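## Task

Identify the plates only by their ID labels; up to one of them may be reversed, labelled short end pointing away from the operator. Place them into rack S1 so that, bottom to top, the sequence reads E07, E01, E70, E10. E07 sits flat on the rack floor, each later plate nests completely in the one below, and every plate's labelled short end sits at the rack front (the side toward the operator). The stack must stay put without the robot holding it; finally open the gripper and withdraw.

## Robot and tools

Robot: one four-axis SCARA-style arm with a gripper that always stays level. Joints from base outward: lift (prismatic, 0.000 to 0.550 m), shoulder (-2.000 to 2.000 rad), elbow (-2.800 to 2.800 rad), wrist yaw (-12.566 to 12.566 rad), plus a two-finger parallel gripper driven by a single number. If the elbow reading gets within 0.4 rad of 0 the arm may fold and fault, so keep it bent.

Frames: the scene frame has its origin on the table top under the arm base, +z up, and +y to the left when facing along +x. The state line reports end_effector_position (metres, scene frame) and end_effector_quat_wxyz. That point lies midway between the rubber pads, 2 to 3 cm behind the fingertips; the printed value can be off, more so at long reach. The gripper's own frame: fingers point along its +x, and they open and close along its y.

Row format (used by both motion tools): five numbers, each in [-1, 1], ordered dx, dy, dz, rz, opening. The first four are an offset, expressed in the gripper's own axes, relative to the gripper pose printed in the most recent result that shows one (if no such result exists yet in this scene, or for a second or later call within the same reply, relative to where the robot is when that call begins). Scale: 1.0 equals 0.6 m for dx, dy, dz and 180 degrees for rz; so 0.05 is 30 mm. Positive rz turns from the gripper's +x toward its +y. Opening is absolute, not an offset: +1 is fully open (0.140 m gap), -1 is closed (0.066 m gap remains). A full close takes at least about 0.6 s. All-zero offsets do not mean wait; they pull the gripper back to the reference pose.

execute_actions: argument actions is a list holding zero or one item. An empty list sends nothing and returns the current state with pictures. An action item is {"rows": [...], "steps": n}: 1 to 15 rows, n from 3 to 15 control steps of 1/30 s (default 15). One row is applied per step; if rows run out, the last one repeats. Every row is measured from the same reference pose, not from the previous row. A wait item is {"steps": n} with n up to 300, counted from the previous result, including the operator's thinking time. Optional pictures (boolean) requests camera images. Each commanded pose is clipped per step to within 70 mm and 16 degrees of the measured pose, so a far target may take several calls; after an action the arm only continues to the last clipped pose. The last 3 steps of an action are held back and run after the result is returned.

move: target is one row as above (offset from the reference pose, plus absolute opening); speed is in m/s, 0.002 to 0.5, default 0.25, with turning capped at twice that in rad/s. It follows a straight path lasting 0.5 to 10 s (cut short at 10 s) and turns the short way. The opening is sent at the start. It ignores obstacles: faster contact hits harder and a target placed beyond the contact presses harder. The move: line gives the ending (done, off_target, moving, held, fault), the limits that acted (paced = pose clipped; held = some steps blocked, after which the arm may surge past the speed), and the distance left to the target. Pictures are always included.

wait: seconds, 0 to 10; the robot gets nothing new.

zoom_image: camera (cam_head_left, cam_head_right or cam_wrist, each 672x504) and region [x0, y0, x1, y1] in pixels from the top-left, at most 504 by 504. Use it to read plate labels.

finished_scene: scene = number of the current scene. Irreversible; it reports success and gives the next task. Replying with no tool call ends all work.

Result lines: Joint positions lists lift (m), shoulder, elbow, wrist yaw (rad), finger gap (m). grip_measured is the finger opening on the command scale (may be off by about 1 mm throughout). To hold a plate, command roughly 0.04 below grip_measured; pads push up to about 18 N. "Hand target" shows where the controller is driving. "pose unreachable" means a clearance check altered or blocked the command; HELD marks affected steps.

Faults and care: a joint torque reaching its load limit (lift 54 N, shoulder 8.1 N m, elbow 4.05 N m, wrist yaw 1.35 N m, held weight included) stops the arm for 10 s. Holding a load heats the motors; MOTOR HOT appears at 85 °C and at 100 °C an OVER-TEMPERATURE FAULT brakes the arm, so do not hold plates while deliberating. The simulation runs while the operator thinks. Lower plates gently: a drop of a few millimetres is fine, a long fall fails. Avoid fast impacts, hard presses and knocking anything off the table. A reversed plate can be set on the raised nest RG and regripped from its other end. Loose objects may occasionally get a small push.

Each tool is called after "Request:" as a command line: name --argument value for each argument, lists and objects as JSON in quotes; but a table of rows of numbers goes row by row, as --pt "numbers of a row", without its own name.

## Session

Request:
execute_actions --actions '[]'

Scene clock: 0.00 s of 15600.00 s.
end_effector_position=(+0.4655, -0.2052, +0.1288) grip_measured=+1.00 end_effector_quat_wxyz=(+0.793, -0.000, -0.000, +0.609)
Joint positions: [ 0.124 -1.491 -1.908 -1.575  0.14 ]
Motor temperatures (°C, as the motors report them): [25 22 21 21]
Hand target: +0.466, -0.205, +0.129; +0.793, -0.000, -0.000, +0.609

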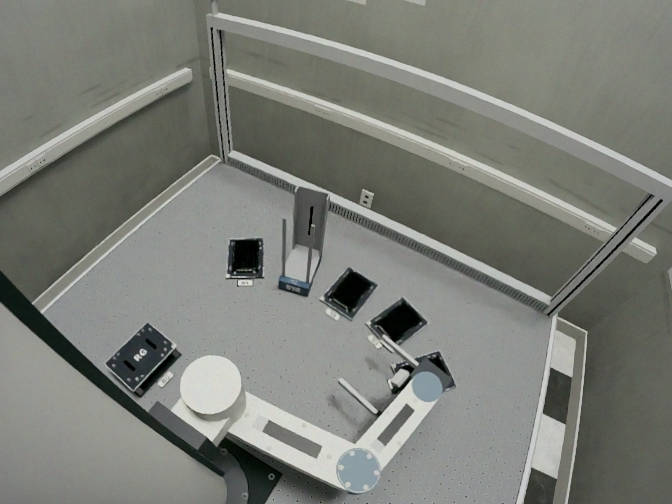

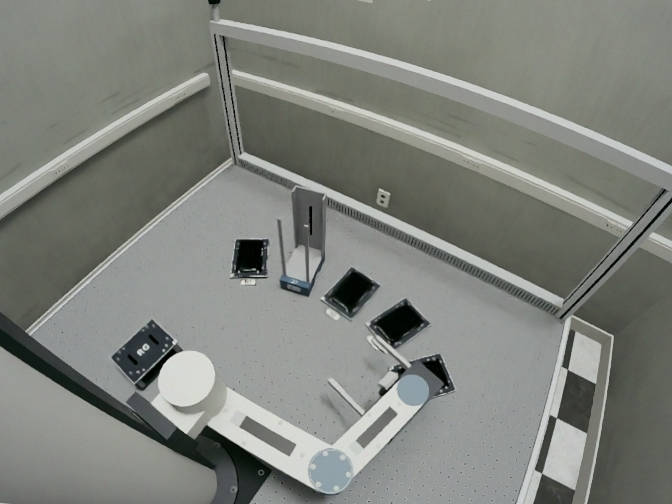

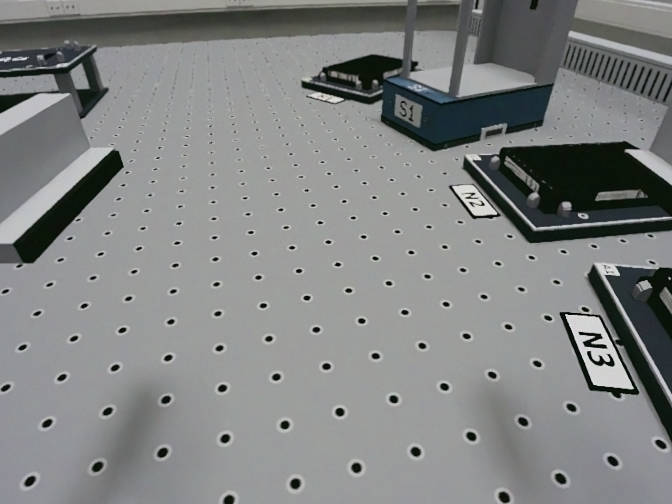

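Request:
zoom_image --camera "cam_wrist" --region '[290, 40, 672, 330]'

Request:
zoom_image --camera "cam_head_left" --region '[210, 220, 470, 410]'

Region (290, 40, 672, 330) of cam_wrist's 672x504 image, scaled by 1.319, with more detail than that image has; it fills the top 383 rows of this view, and the rest is white.

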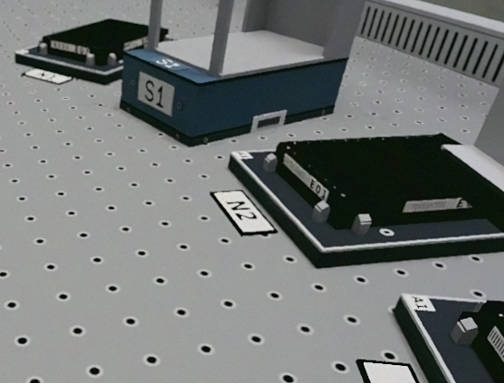

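Region (210, 220, 470, 410) of cam_head_left's 672x504 image, scaled by 1.938, with more detail than that image has; it fills the top 368 rows of this view, and the rest is white.

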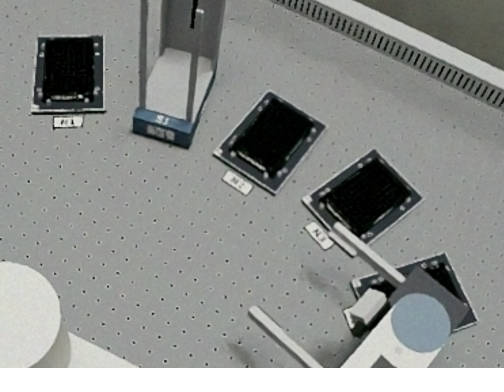

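Request:
move --target '[0.02,-0.015,0,-0.6,1]' --speed 0.5

Scene clock: 2.57 s of 15600.00 s.
end_effector_position=(+0.4774, -0.1958, +0.1288) grip_measured=+1.00 end_effector_quat_wxyz=(+0.959, -0.000, -0.000, -0.284)
Joint positions: [ 0.124 -1.548 -0.862 -4.449  0.14 ]
Motor temperatures (°C, as the motors report them): [25 22 21 21]
Hand target: +0.477, -0.196, +0.129; +0.959, -0.000, -0.000, -0.284
Off the commanded pose: 0.000 m, 0 deg.
Kept back: nothing.
move: done

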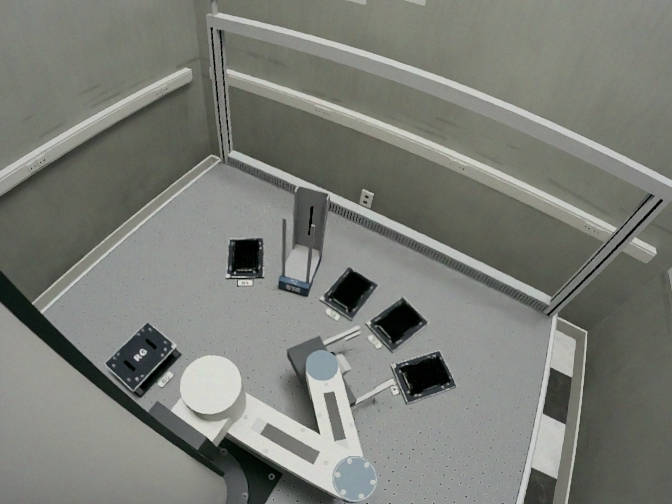

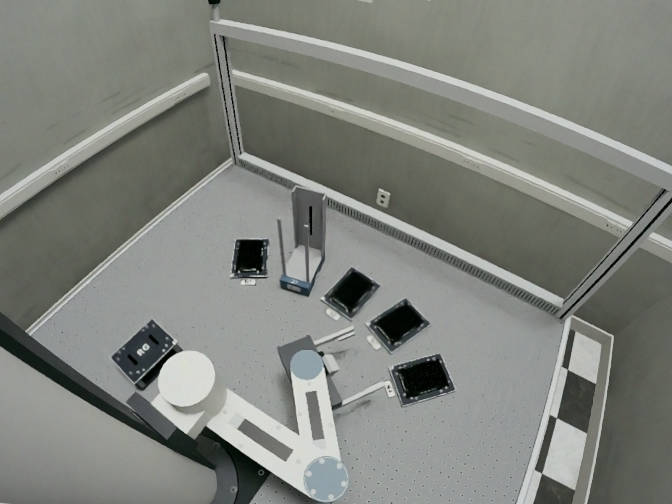

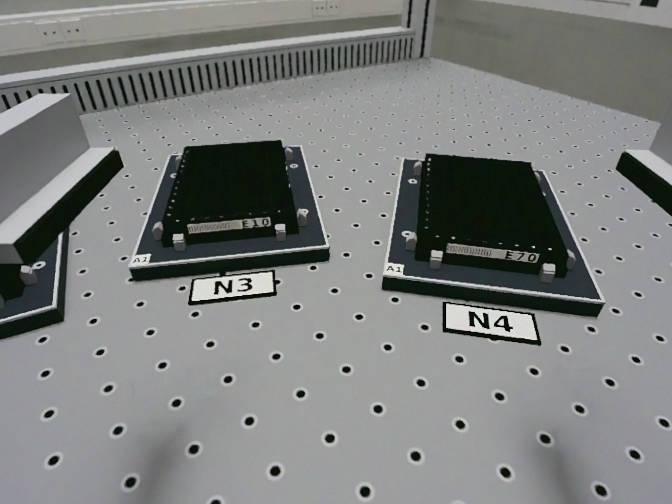

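Request:
move --target '[-0.146,0.4868,-0.0628,0.26,0.3]' --speed 0.4

Scene clock: 4.27 s of 15600.00 s.
end_effector_position=(+0.5628, +0.0971, +0.0911) grip_measured=+0.30 end_effector_quat_wxyz=(+0.993, -0.000, -0.000, +0.120)
Joint positions: [ 0.086 -0.671 -1.036 -4.335  0.114]
Motor temperatures (°C, as the motors report them): [25 22 21 21]
Hand target: +0.563, +0.097, +0.091; +0.993, -0.000, -0.000, +0.120
Off the commanded pose: 0.000 m, 0 deg.
Kept back: nothing.
move: done

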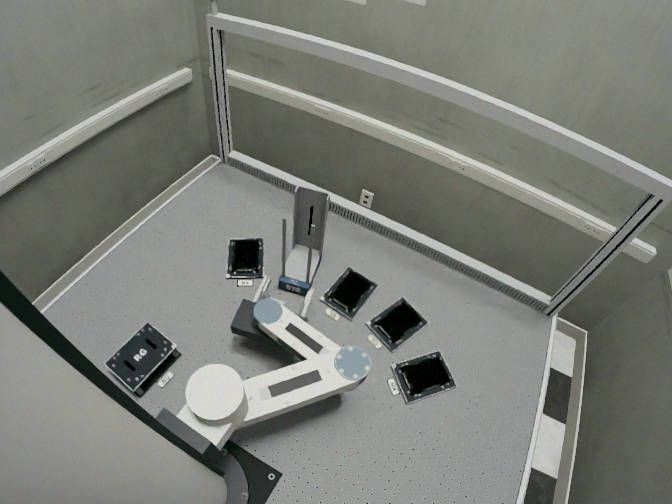

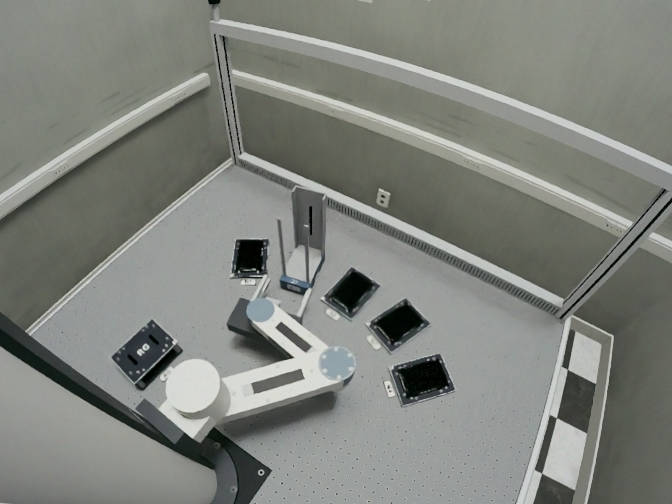

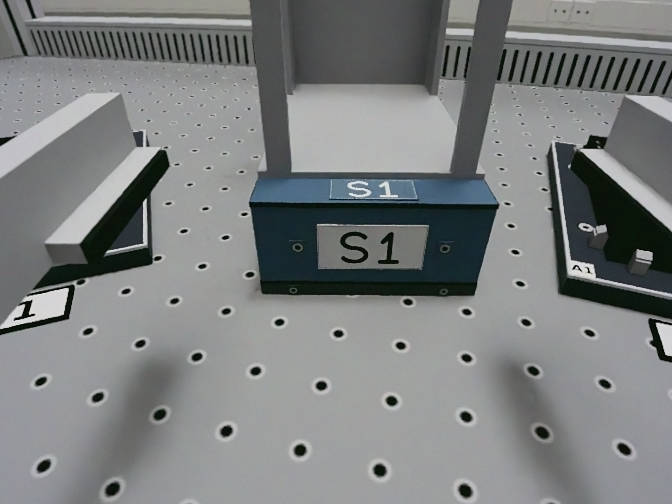

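Request:
move --target '[0.2267,-0.008,0,-0.0086,0.3]'

Scene clock: 5.47 s of 15600.00 s.
end_effector_position=(+0.6960, +0.1250, +0.0911) grip_measured=+0.30 end_effector_quat_wxyz=(+0.994, -0.000, -0.000, +0.107)
Joint positions: [ 0.086 -0.399 -1.725 -3.945  0.114]
Motor temperatures (°C, as the motors report them): [25 22 21 21]
Hand target: +0.696, +0.125, +0.091; +0.994, -0.000, -0.000, +0.107
Off the commanded pose: 0.000 m, 0 deg.
Kept back: nothing.
move: done

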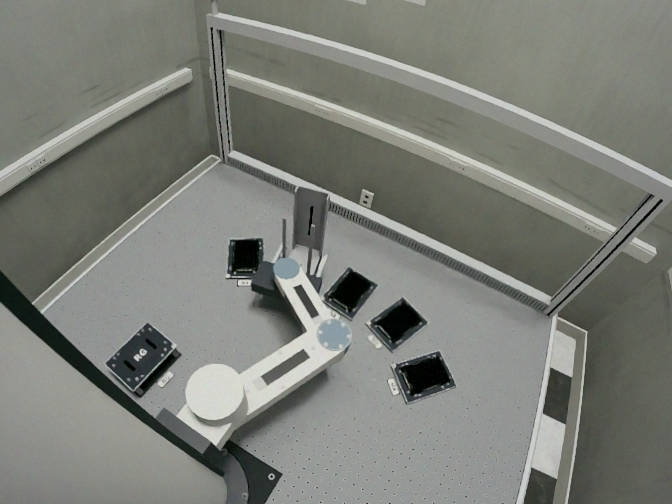

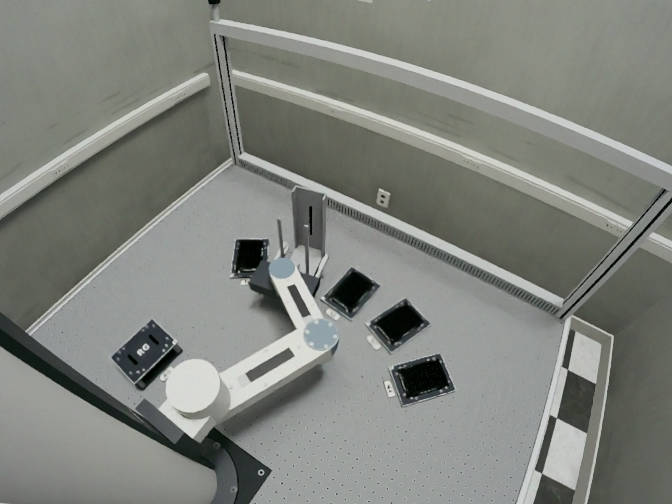

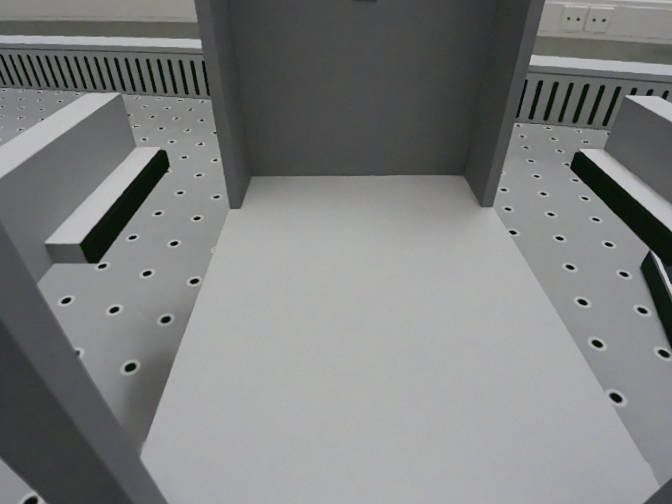

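Request:
move --target '[-0.22,0,0,0,0.3]' --speed 0.35

Request:
move --target '[-0.007,0.2463,-0.018,0.12,0.3]' --speed 0.35

Scene clock: 6.63 s of 15600.00 s.
end_effector_position=(+0.5670, +0.0970, +0.0911) grip_measured=+0.30 end_effector_quat_wxyz=(+0.994, -0.000, -0.000, +0.107)
Joint positions: [ 0.086 -0.655 -1.054 -4.36   0.114]
Motor temperatures (°C, as the motors report them): [25 22 21 21]
Hand target: +0.567, +0.097, +0.091; +0.994, -0.000, -0.000, +0.107
Off the commanded pose: 0.000 m, 0 deg.
Kept back: nothing.
move: done

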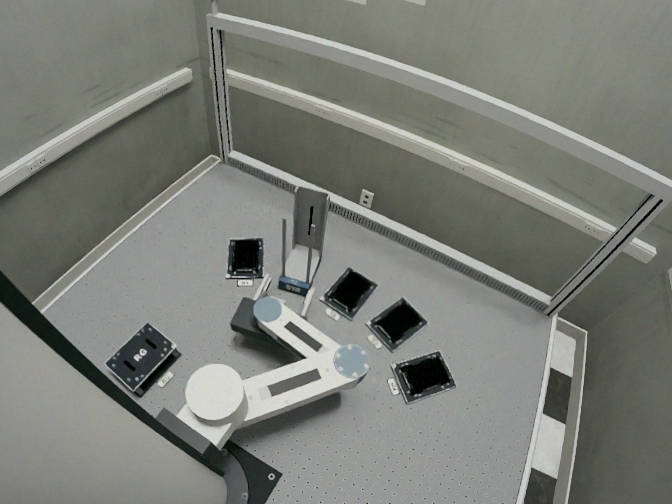

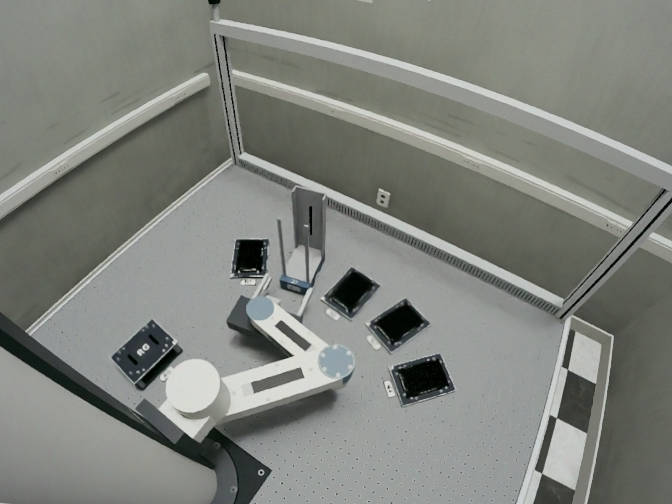

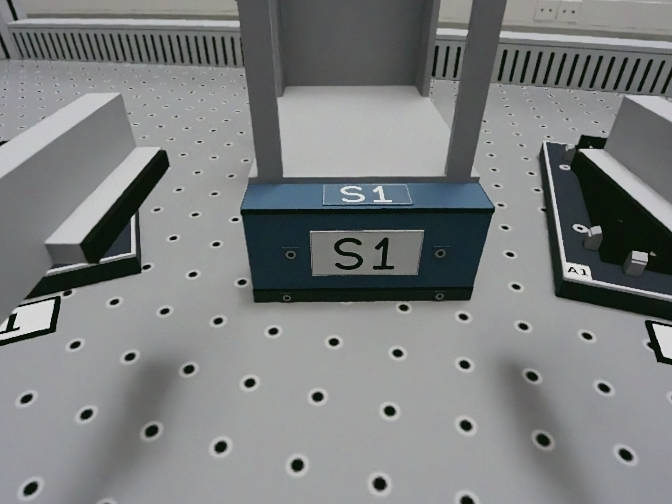

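Scene clock: 7.60 s of 15600.00 s.
end_effector_position=(+0.5314, +0.2406, +0.0803) grip_measured=+0.30 end_effector_quat_wxyz=(+0.957, -0.000, -0.000, +0.291)
Joint positions: [ 0.075 -0.274 -1.174 -4.244  0.114]
Motor temperatures (°C, as the motors report them): [25 22 21 21]
Hand target: +0.531, +0.241, +0.080; +0.957, -0.000, -0.000, +0.291
Off the commanded pose: 0.000 m, 0 deg.
Kept back: nothing.
move: done

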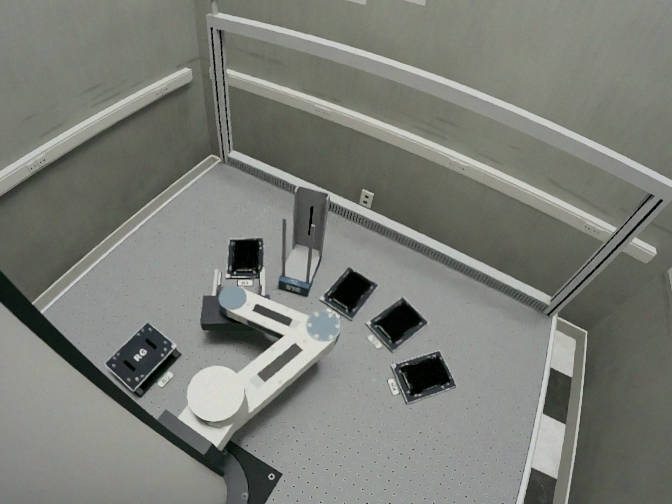

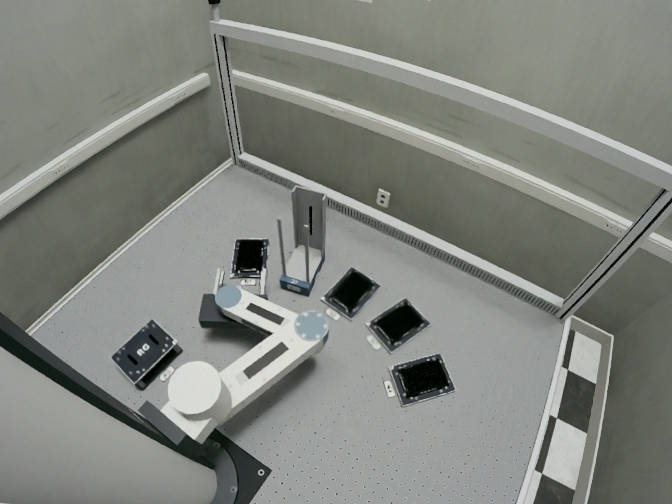

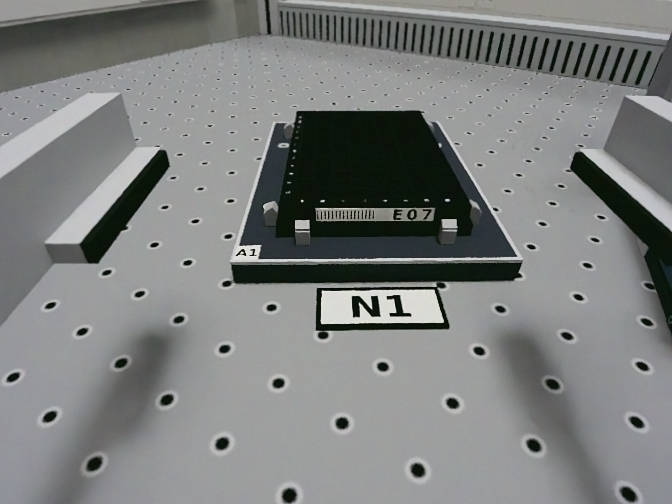

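Request:
move --target '[0.205,-0.01,-0.0505,0.003,0.3]'

Scene clock: 8.77 s of 15600.00 s.
end_effector_position=(+0.6368, +0.3042, +0.0499) grip_measured=+0.30 end_effector_quat_wxyz=(+0.955, -0.000, -0.000, +0.296)
Joint positions: [ 0.045 -0.02  -1.831 -3.832  0.114]
Motor temperatures (°C, as the motors report them): [25 22 21 21]
Hand target: +0.637, +0.304, +0.050; +0.955, -0.000, -0.000, +0.296
Off the commanded pose: 0.000 m, 0 deg.
Kept back: nothing.
move: done

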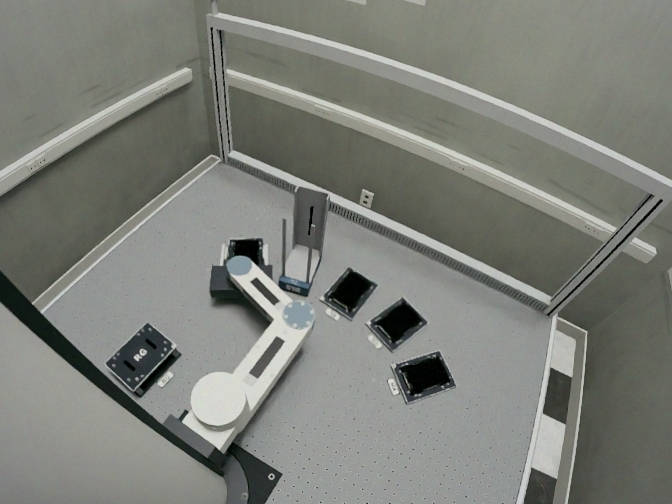

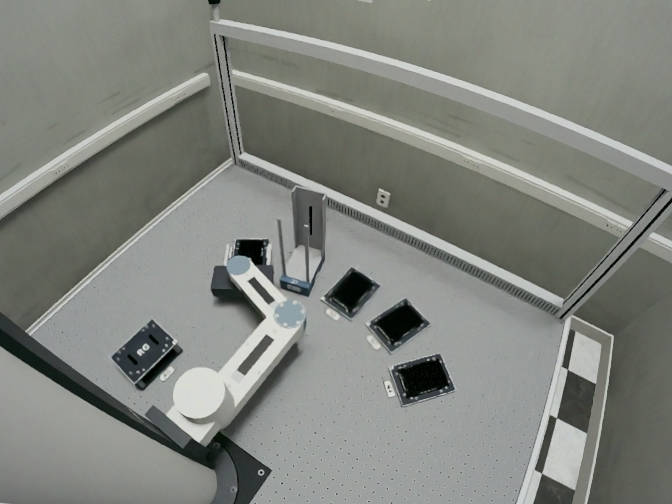

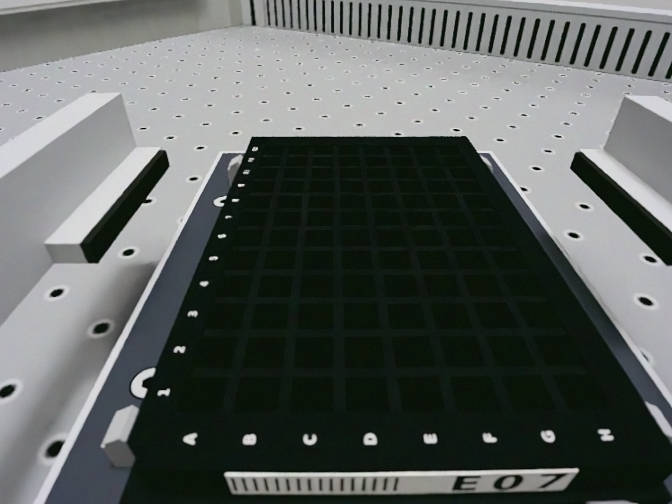

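Request:
move --target '[0.0024,0.0009,-0.0383,0.0007,0.3]' --speed 0.08

Scene clock: 9.70 s of 15600.00 s.
end_effector_position=(+0.6377, +0.3053, +0.0269) grip_measured=+0.30 end_effector_quat_wxyz=(+0.955, -0.000, -0.000, +0.297)
Joint positions: [ 0.022 -0.015 -1.84  -3.826  0.114]
Motor temperatures (°C, as the motors report them): [25 22 21 21]
Hand target: +0.638, +0.305, +0.027; +0.955, -0.000, -0.000, +0.297
Off the commanded pose: 0.000 m, 0 deg.
Kept back: nothing.
move: done

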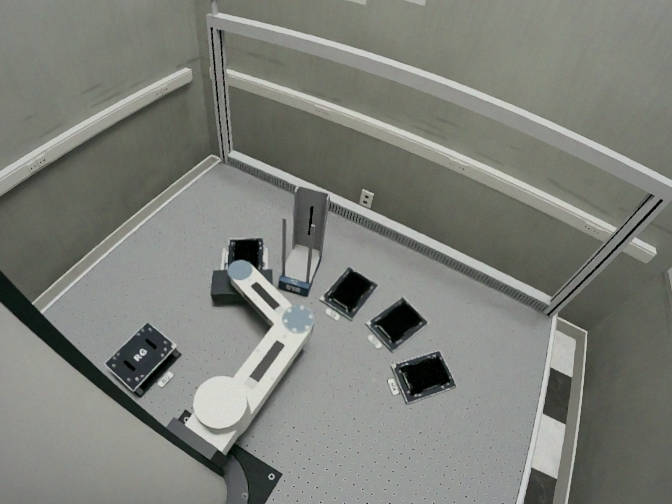

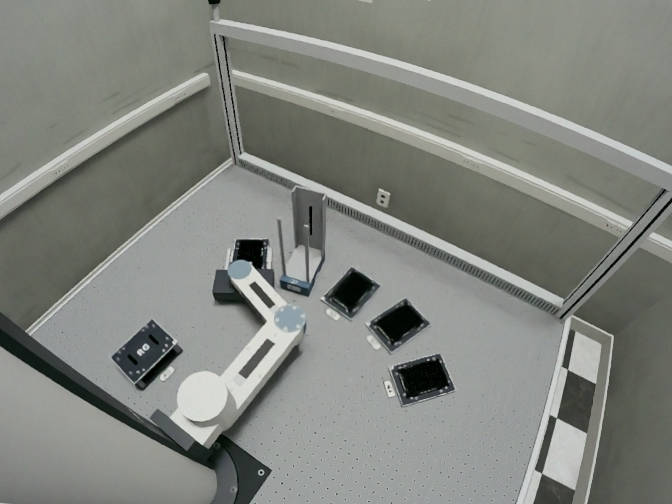

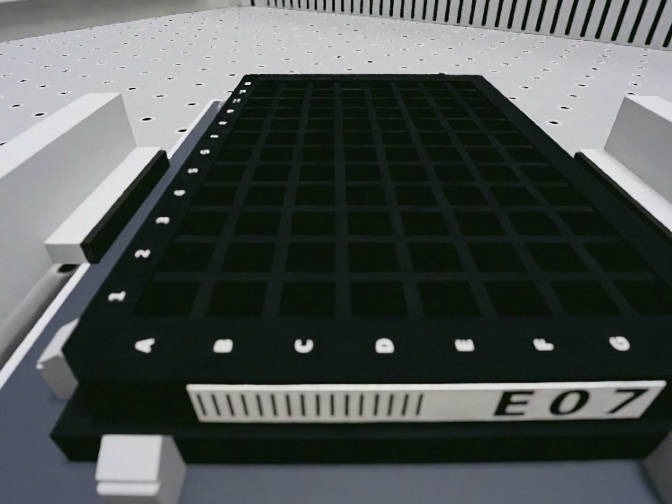

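Request:
move --target '[-0.0005,0,0,0,-0.5]'

Scene clock: 10.63 s of 15600.00 s.
end_effector_position=(+0.6376, +0.3052, +0.0269) grip_measured=-0.45 end_effector_quat_wxyz=(+0.955, -0.000, -0.000, +0.296)
Joint positions: [ 0.022 -0.016 -1.838 -3.827  0.086]
Motor temperatures (°C, as the motors report them): [25 22 21 21]
Hand target: +0.637, +0.305, +0.027; +0.955, -0.000, -0.000, +0.297
Off the commanded pose: 0.000 m, 0 deg.
Kept back: nothing.
move: done

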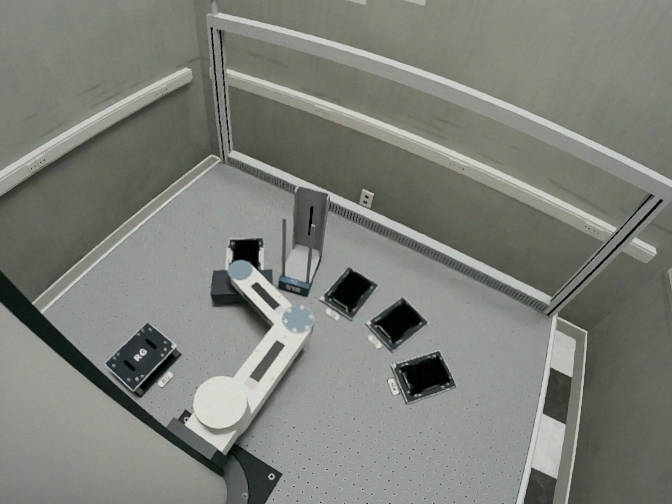

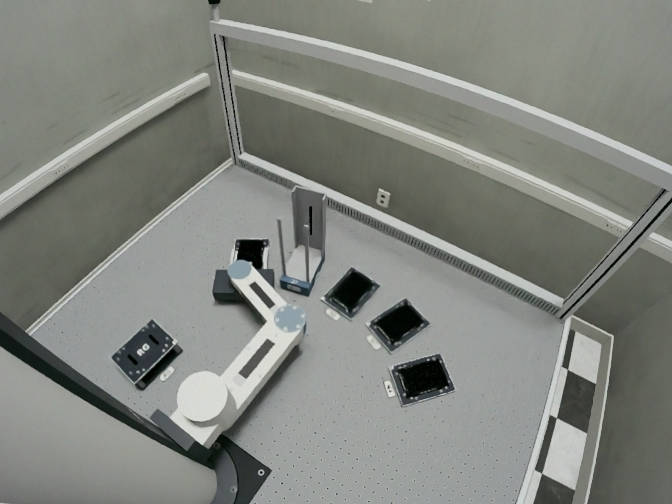

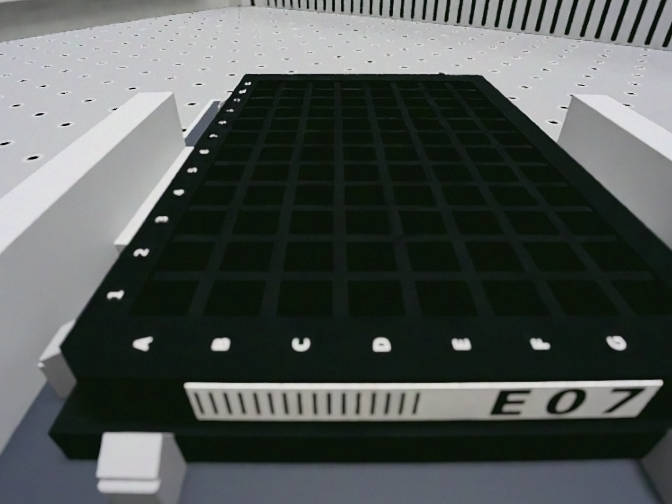

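Request:
move --target '[0,0,0.5,0,-0.5]' --speed 0.3

Request:
move --target '[-0.09,-0.3017,0,-0.1219,-0.5]' --speed 0.2

Scene clock: 12.30 s of 15600.00 s.
end_effector_position=(+0.6376, +0.3052, +0.3270) grip_measured=-0.45 end_effector_quat_wxyz=(+0.955, -0.000, -0.000, +0.296)
Joint positions: [ 0.322 -0.016 -1.839 -3.827  0.086]
Motor temperatures (°C, as the motors report them): [25 22 21 21]
Hand target: +0.638, +0.305, +0.327; +0.955, -0.000, -0.000, +0.296
Off the commanded pose: 0.000 m, 0 deg.
Kept back: nothing.
move: done

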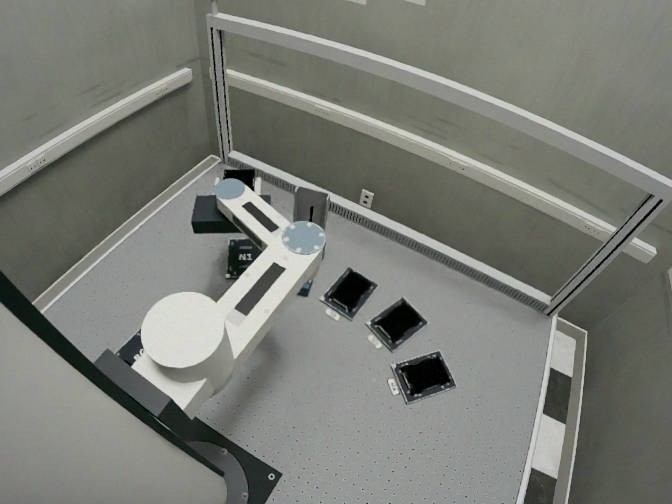

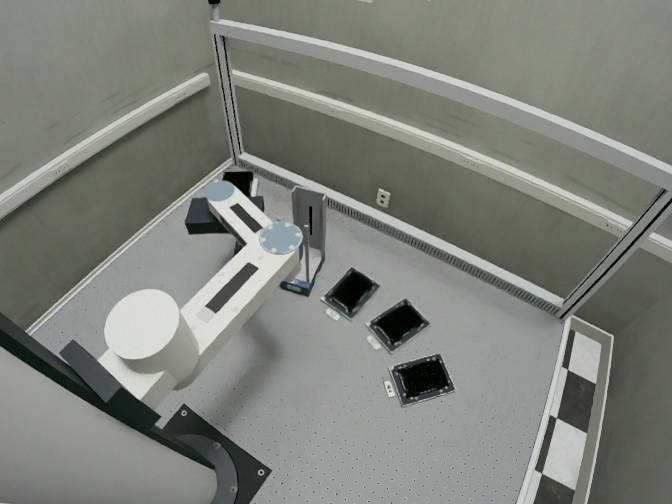

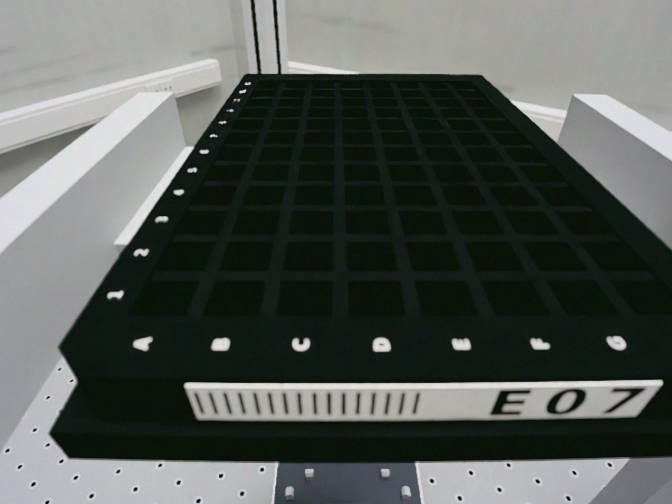

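Scene clock: 13.60 s of 15600.00 s.
end_effector_position=(+0.6957, +0.1251, +0.3269) grip_measured=-0.45 end_effector_quat_wxyz=(+0.994, -0.000, -0.000, +0.109)
Joint positions: [ 0.322 -0.401 -1.724 -3.94   0.086]
Motor temperatures (°C, as the motors report them): [25 22 21 21]
Hand target: +0.696, +0.125, +0.327; +0.994, -0.000, -0.000, +0.109
Off the commanded pose: 0.000 m, 0 deg.
Kept back: nothing.
move: done

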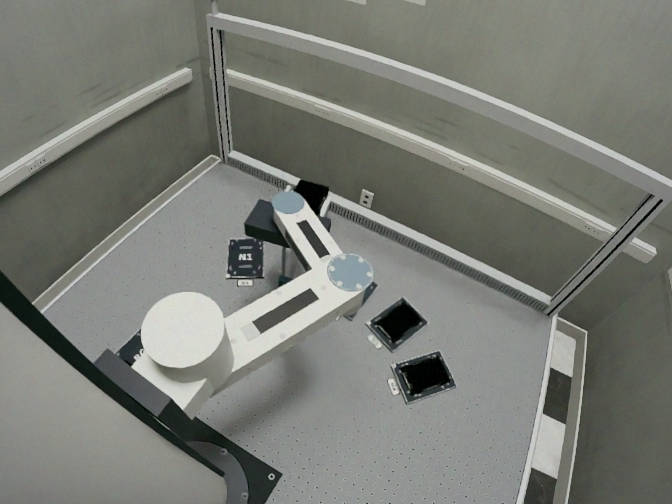

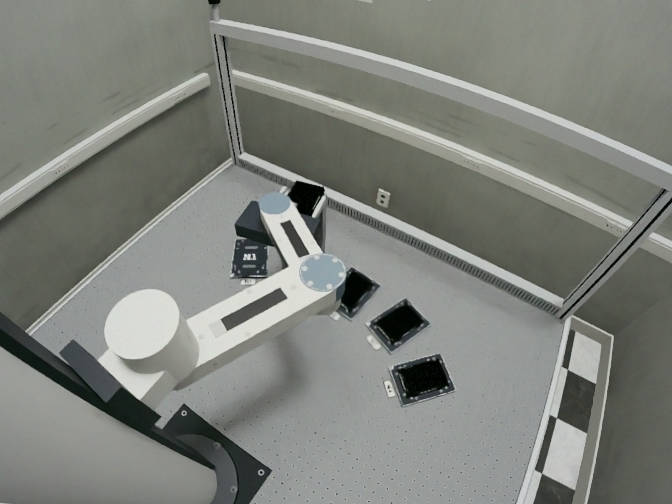

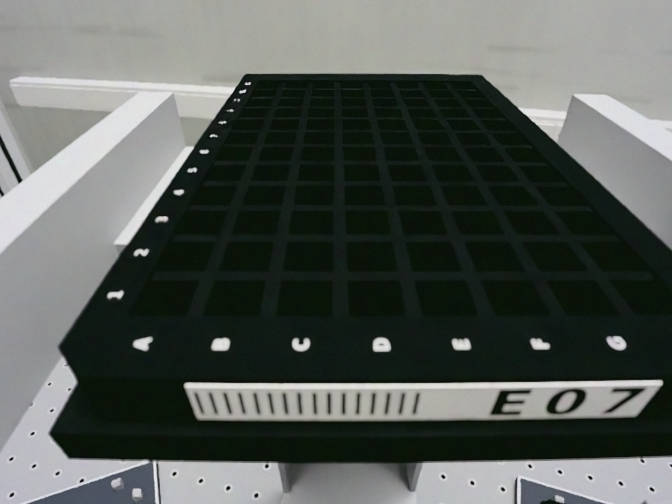

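Request:
move --target '[0,0.0007,-0.025,0.0006,-0.5]' --speed 0.02

Scene clock: 14.80 s of 15600.00 s.
end_effector_position=(+0.6956, +0.1254, +0.3119) grip_measured=-0.45 end_effector_quat_wxyz=(+0.994, -0.000, -0.000, +0.110)
Joint positions: [ 0.307 -0.401 -1.723 -3.939  0.086]
Motor temperatures (°C, as the motors report them): [25 22 21 21]
Hand target: +0.696, +0.126, +0.312; +0.994, -0.000, -0.000, +0.110
Off the commanded pose: 0.000 m, 0 deg.
Kept back: nothing.
move: done

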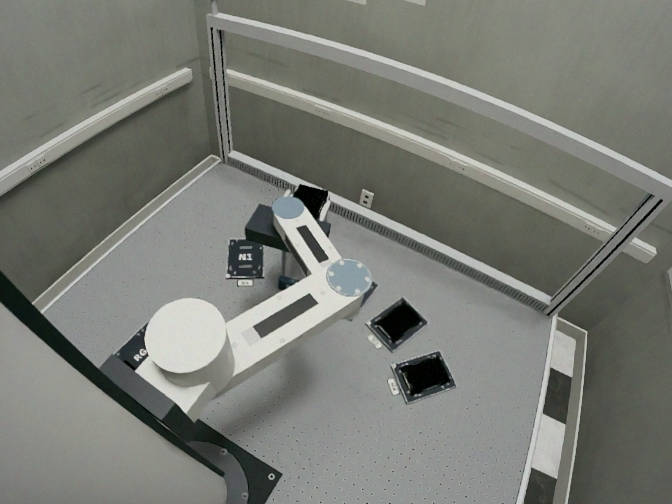

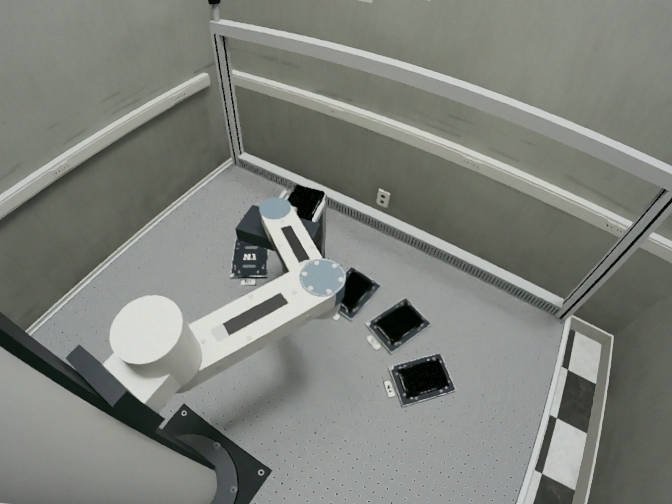

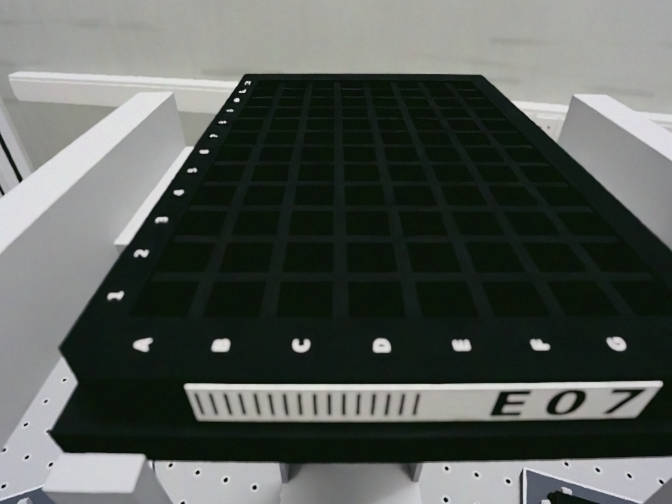

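Clean entry. Go down part way to check flanges.

Request:
move --target '[0,0,-0.04,0,-0.5]' --speed 0.05

Scene clock: 15.77 s of 15600.00 s.
end_effector_position=(+0.6955, +0.1254, +0.2879) grip_measured=-0.45 end_effector_quat_wxyz=(+0.994, -0.000, -0.000, +0.110)
Joint positions: [ 0.283 -0.401 -1.723 -3.94   0.086]
Motor temperatures (°C, as the motors report them): [25 22 22 21]
Hand target: +0.696, +0.125, +0.288; +0.994, -0.000, -0.000, +0.110
Off the commanded pose: 0.000 m, 0 deg.
Kept back: nothing.
move: done

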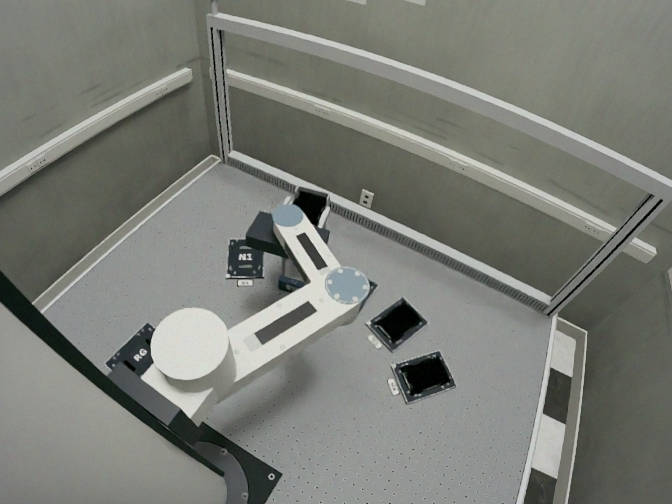

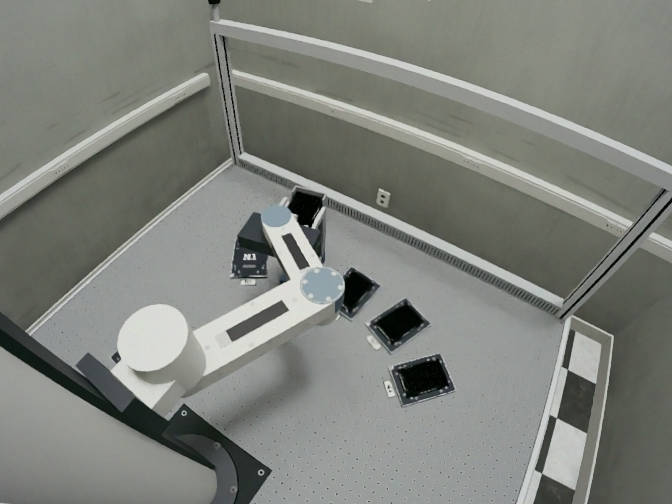

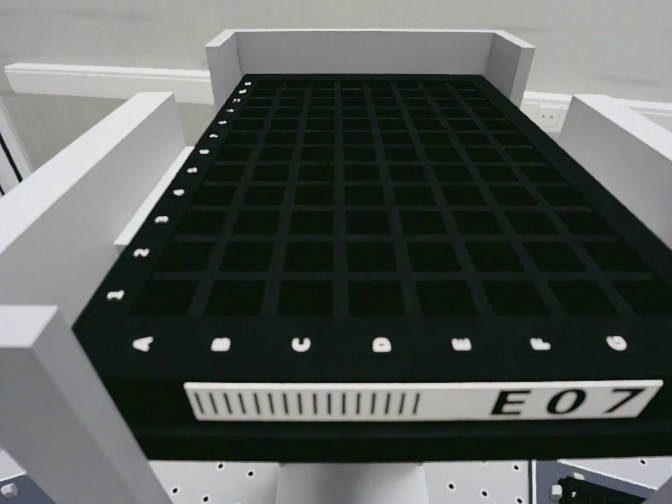

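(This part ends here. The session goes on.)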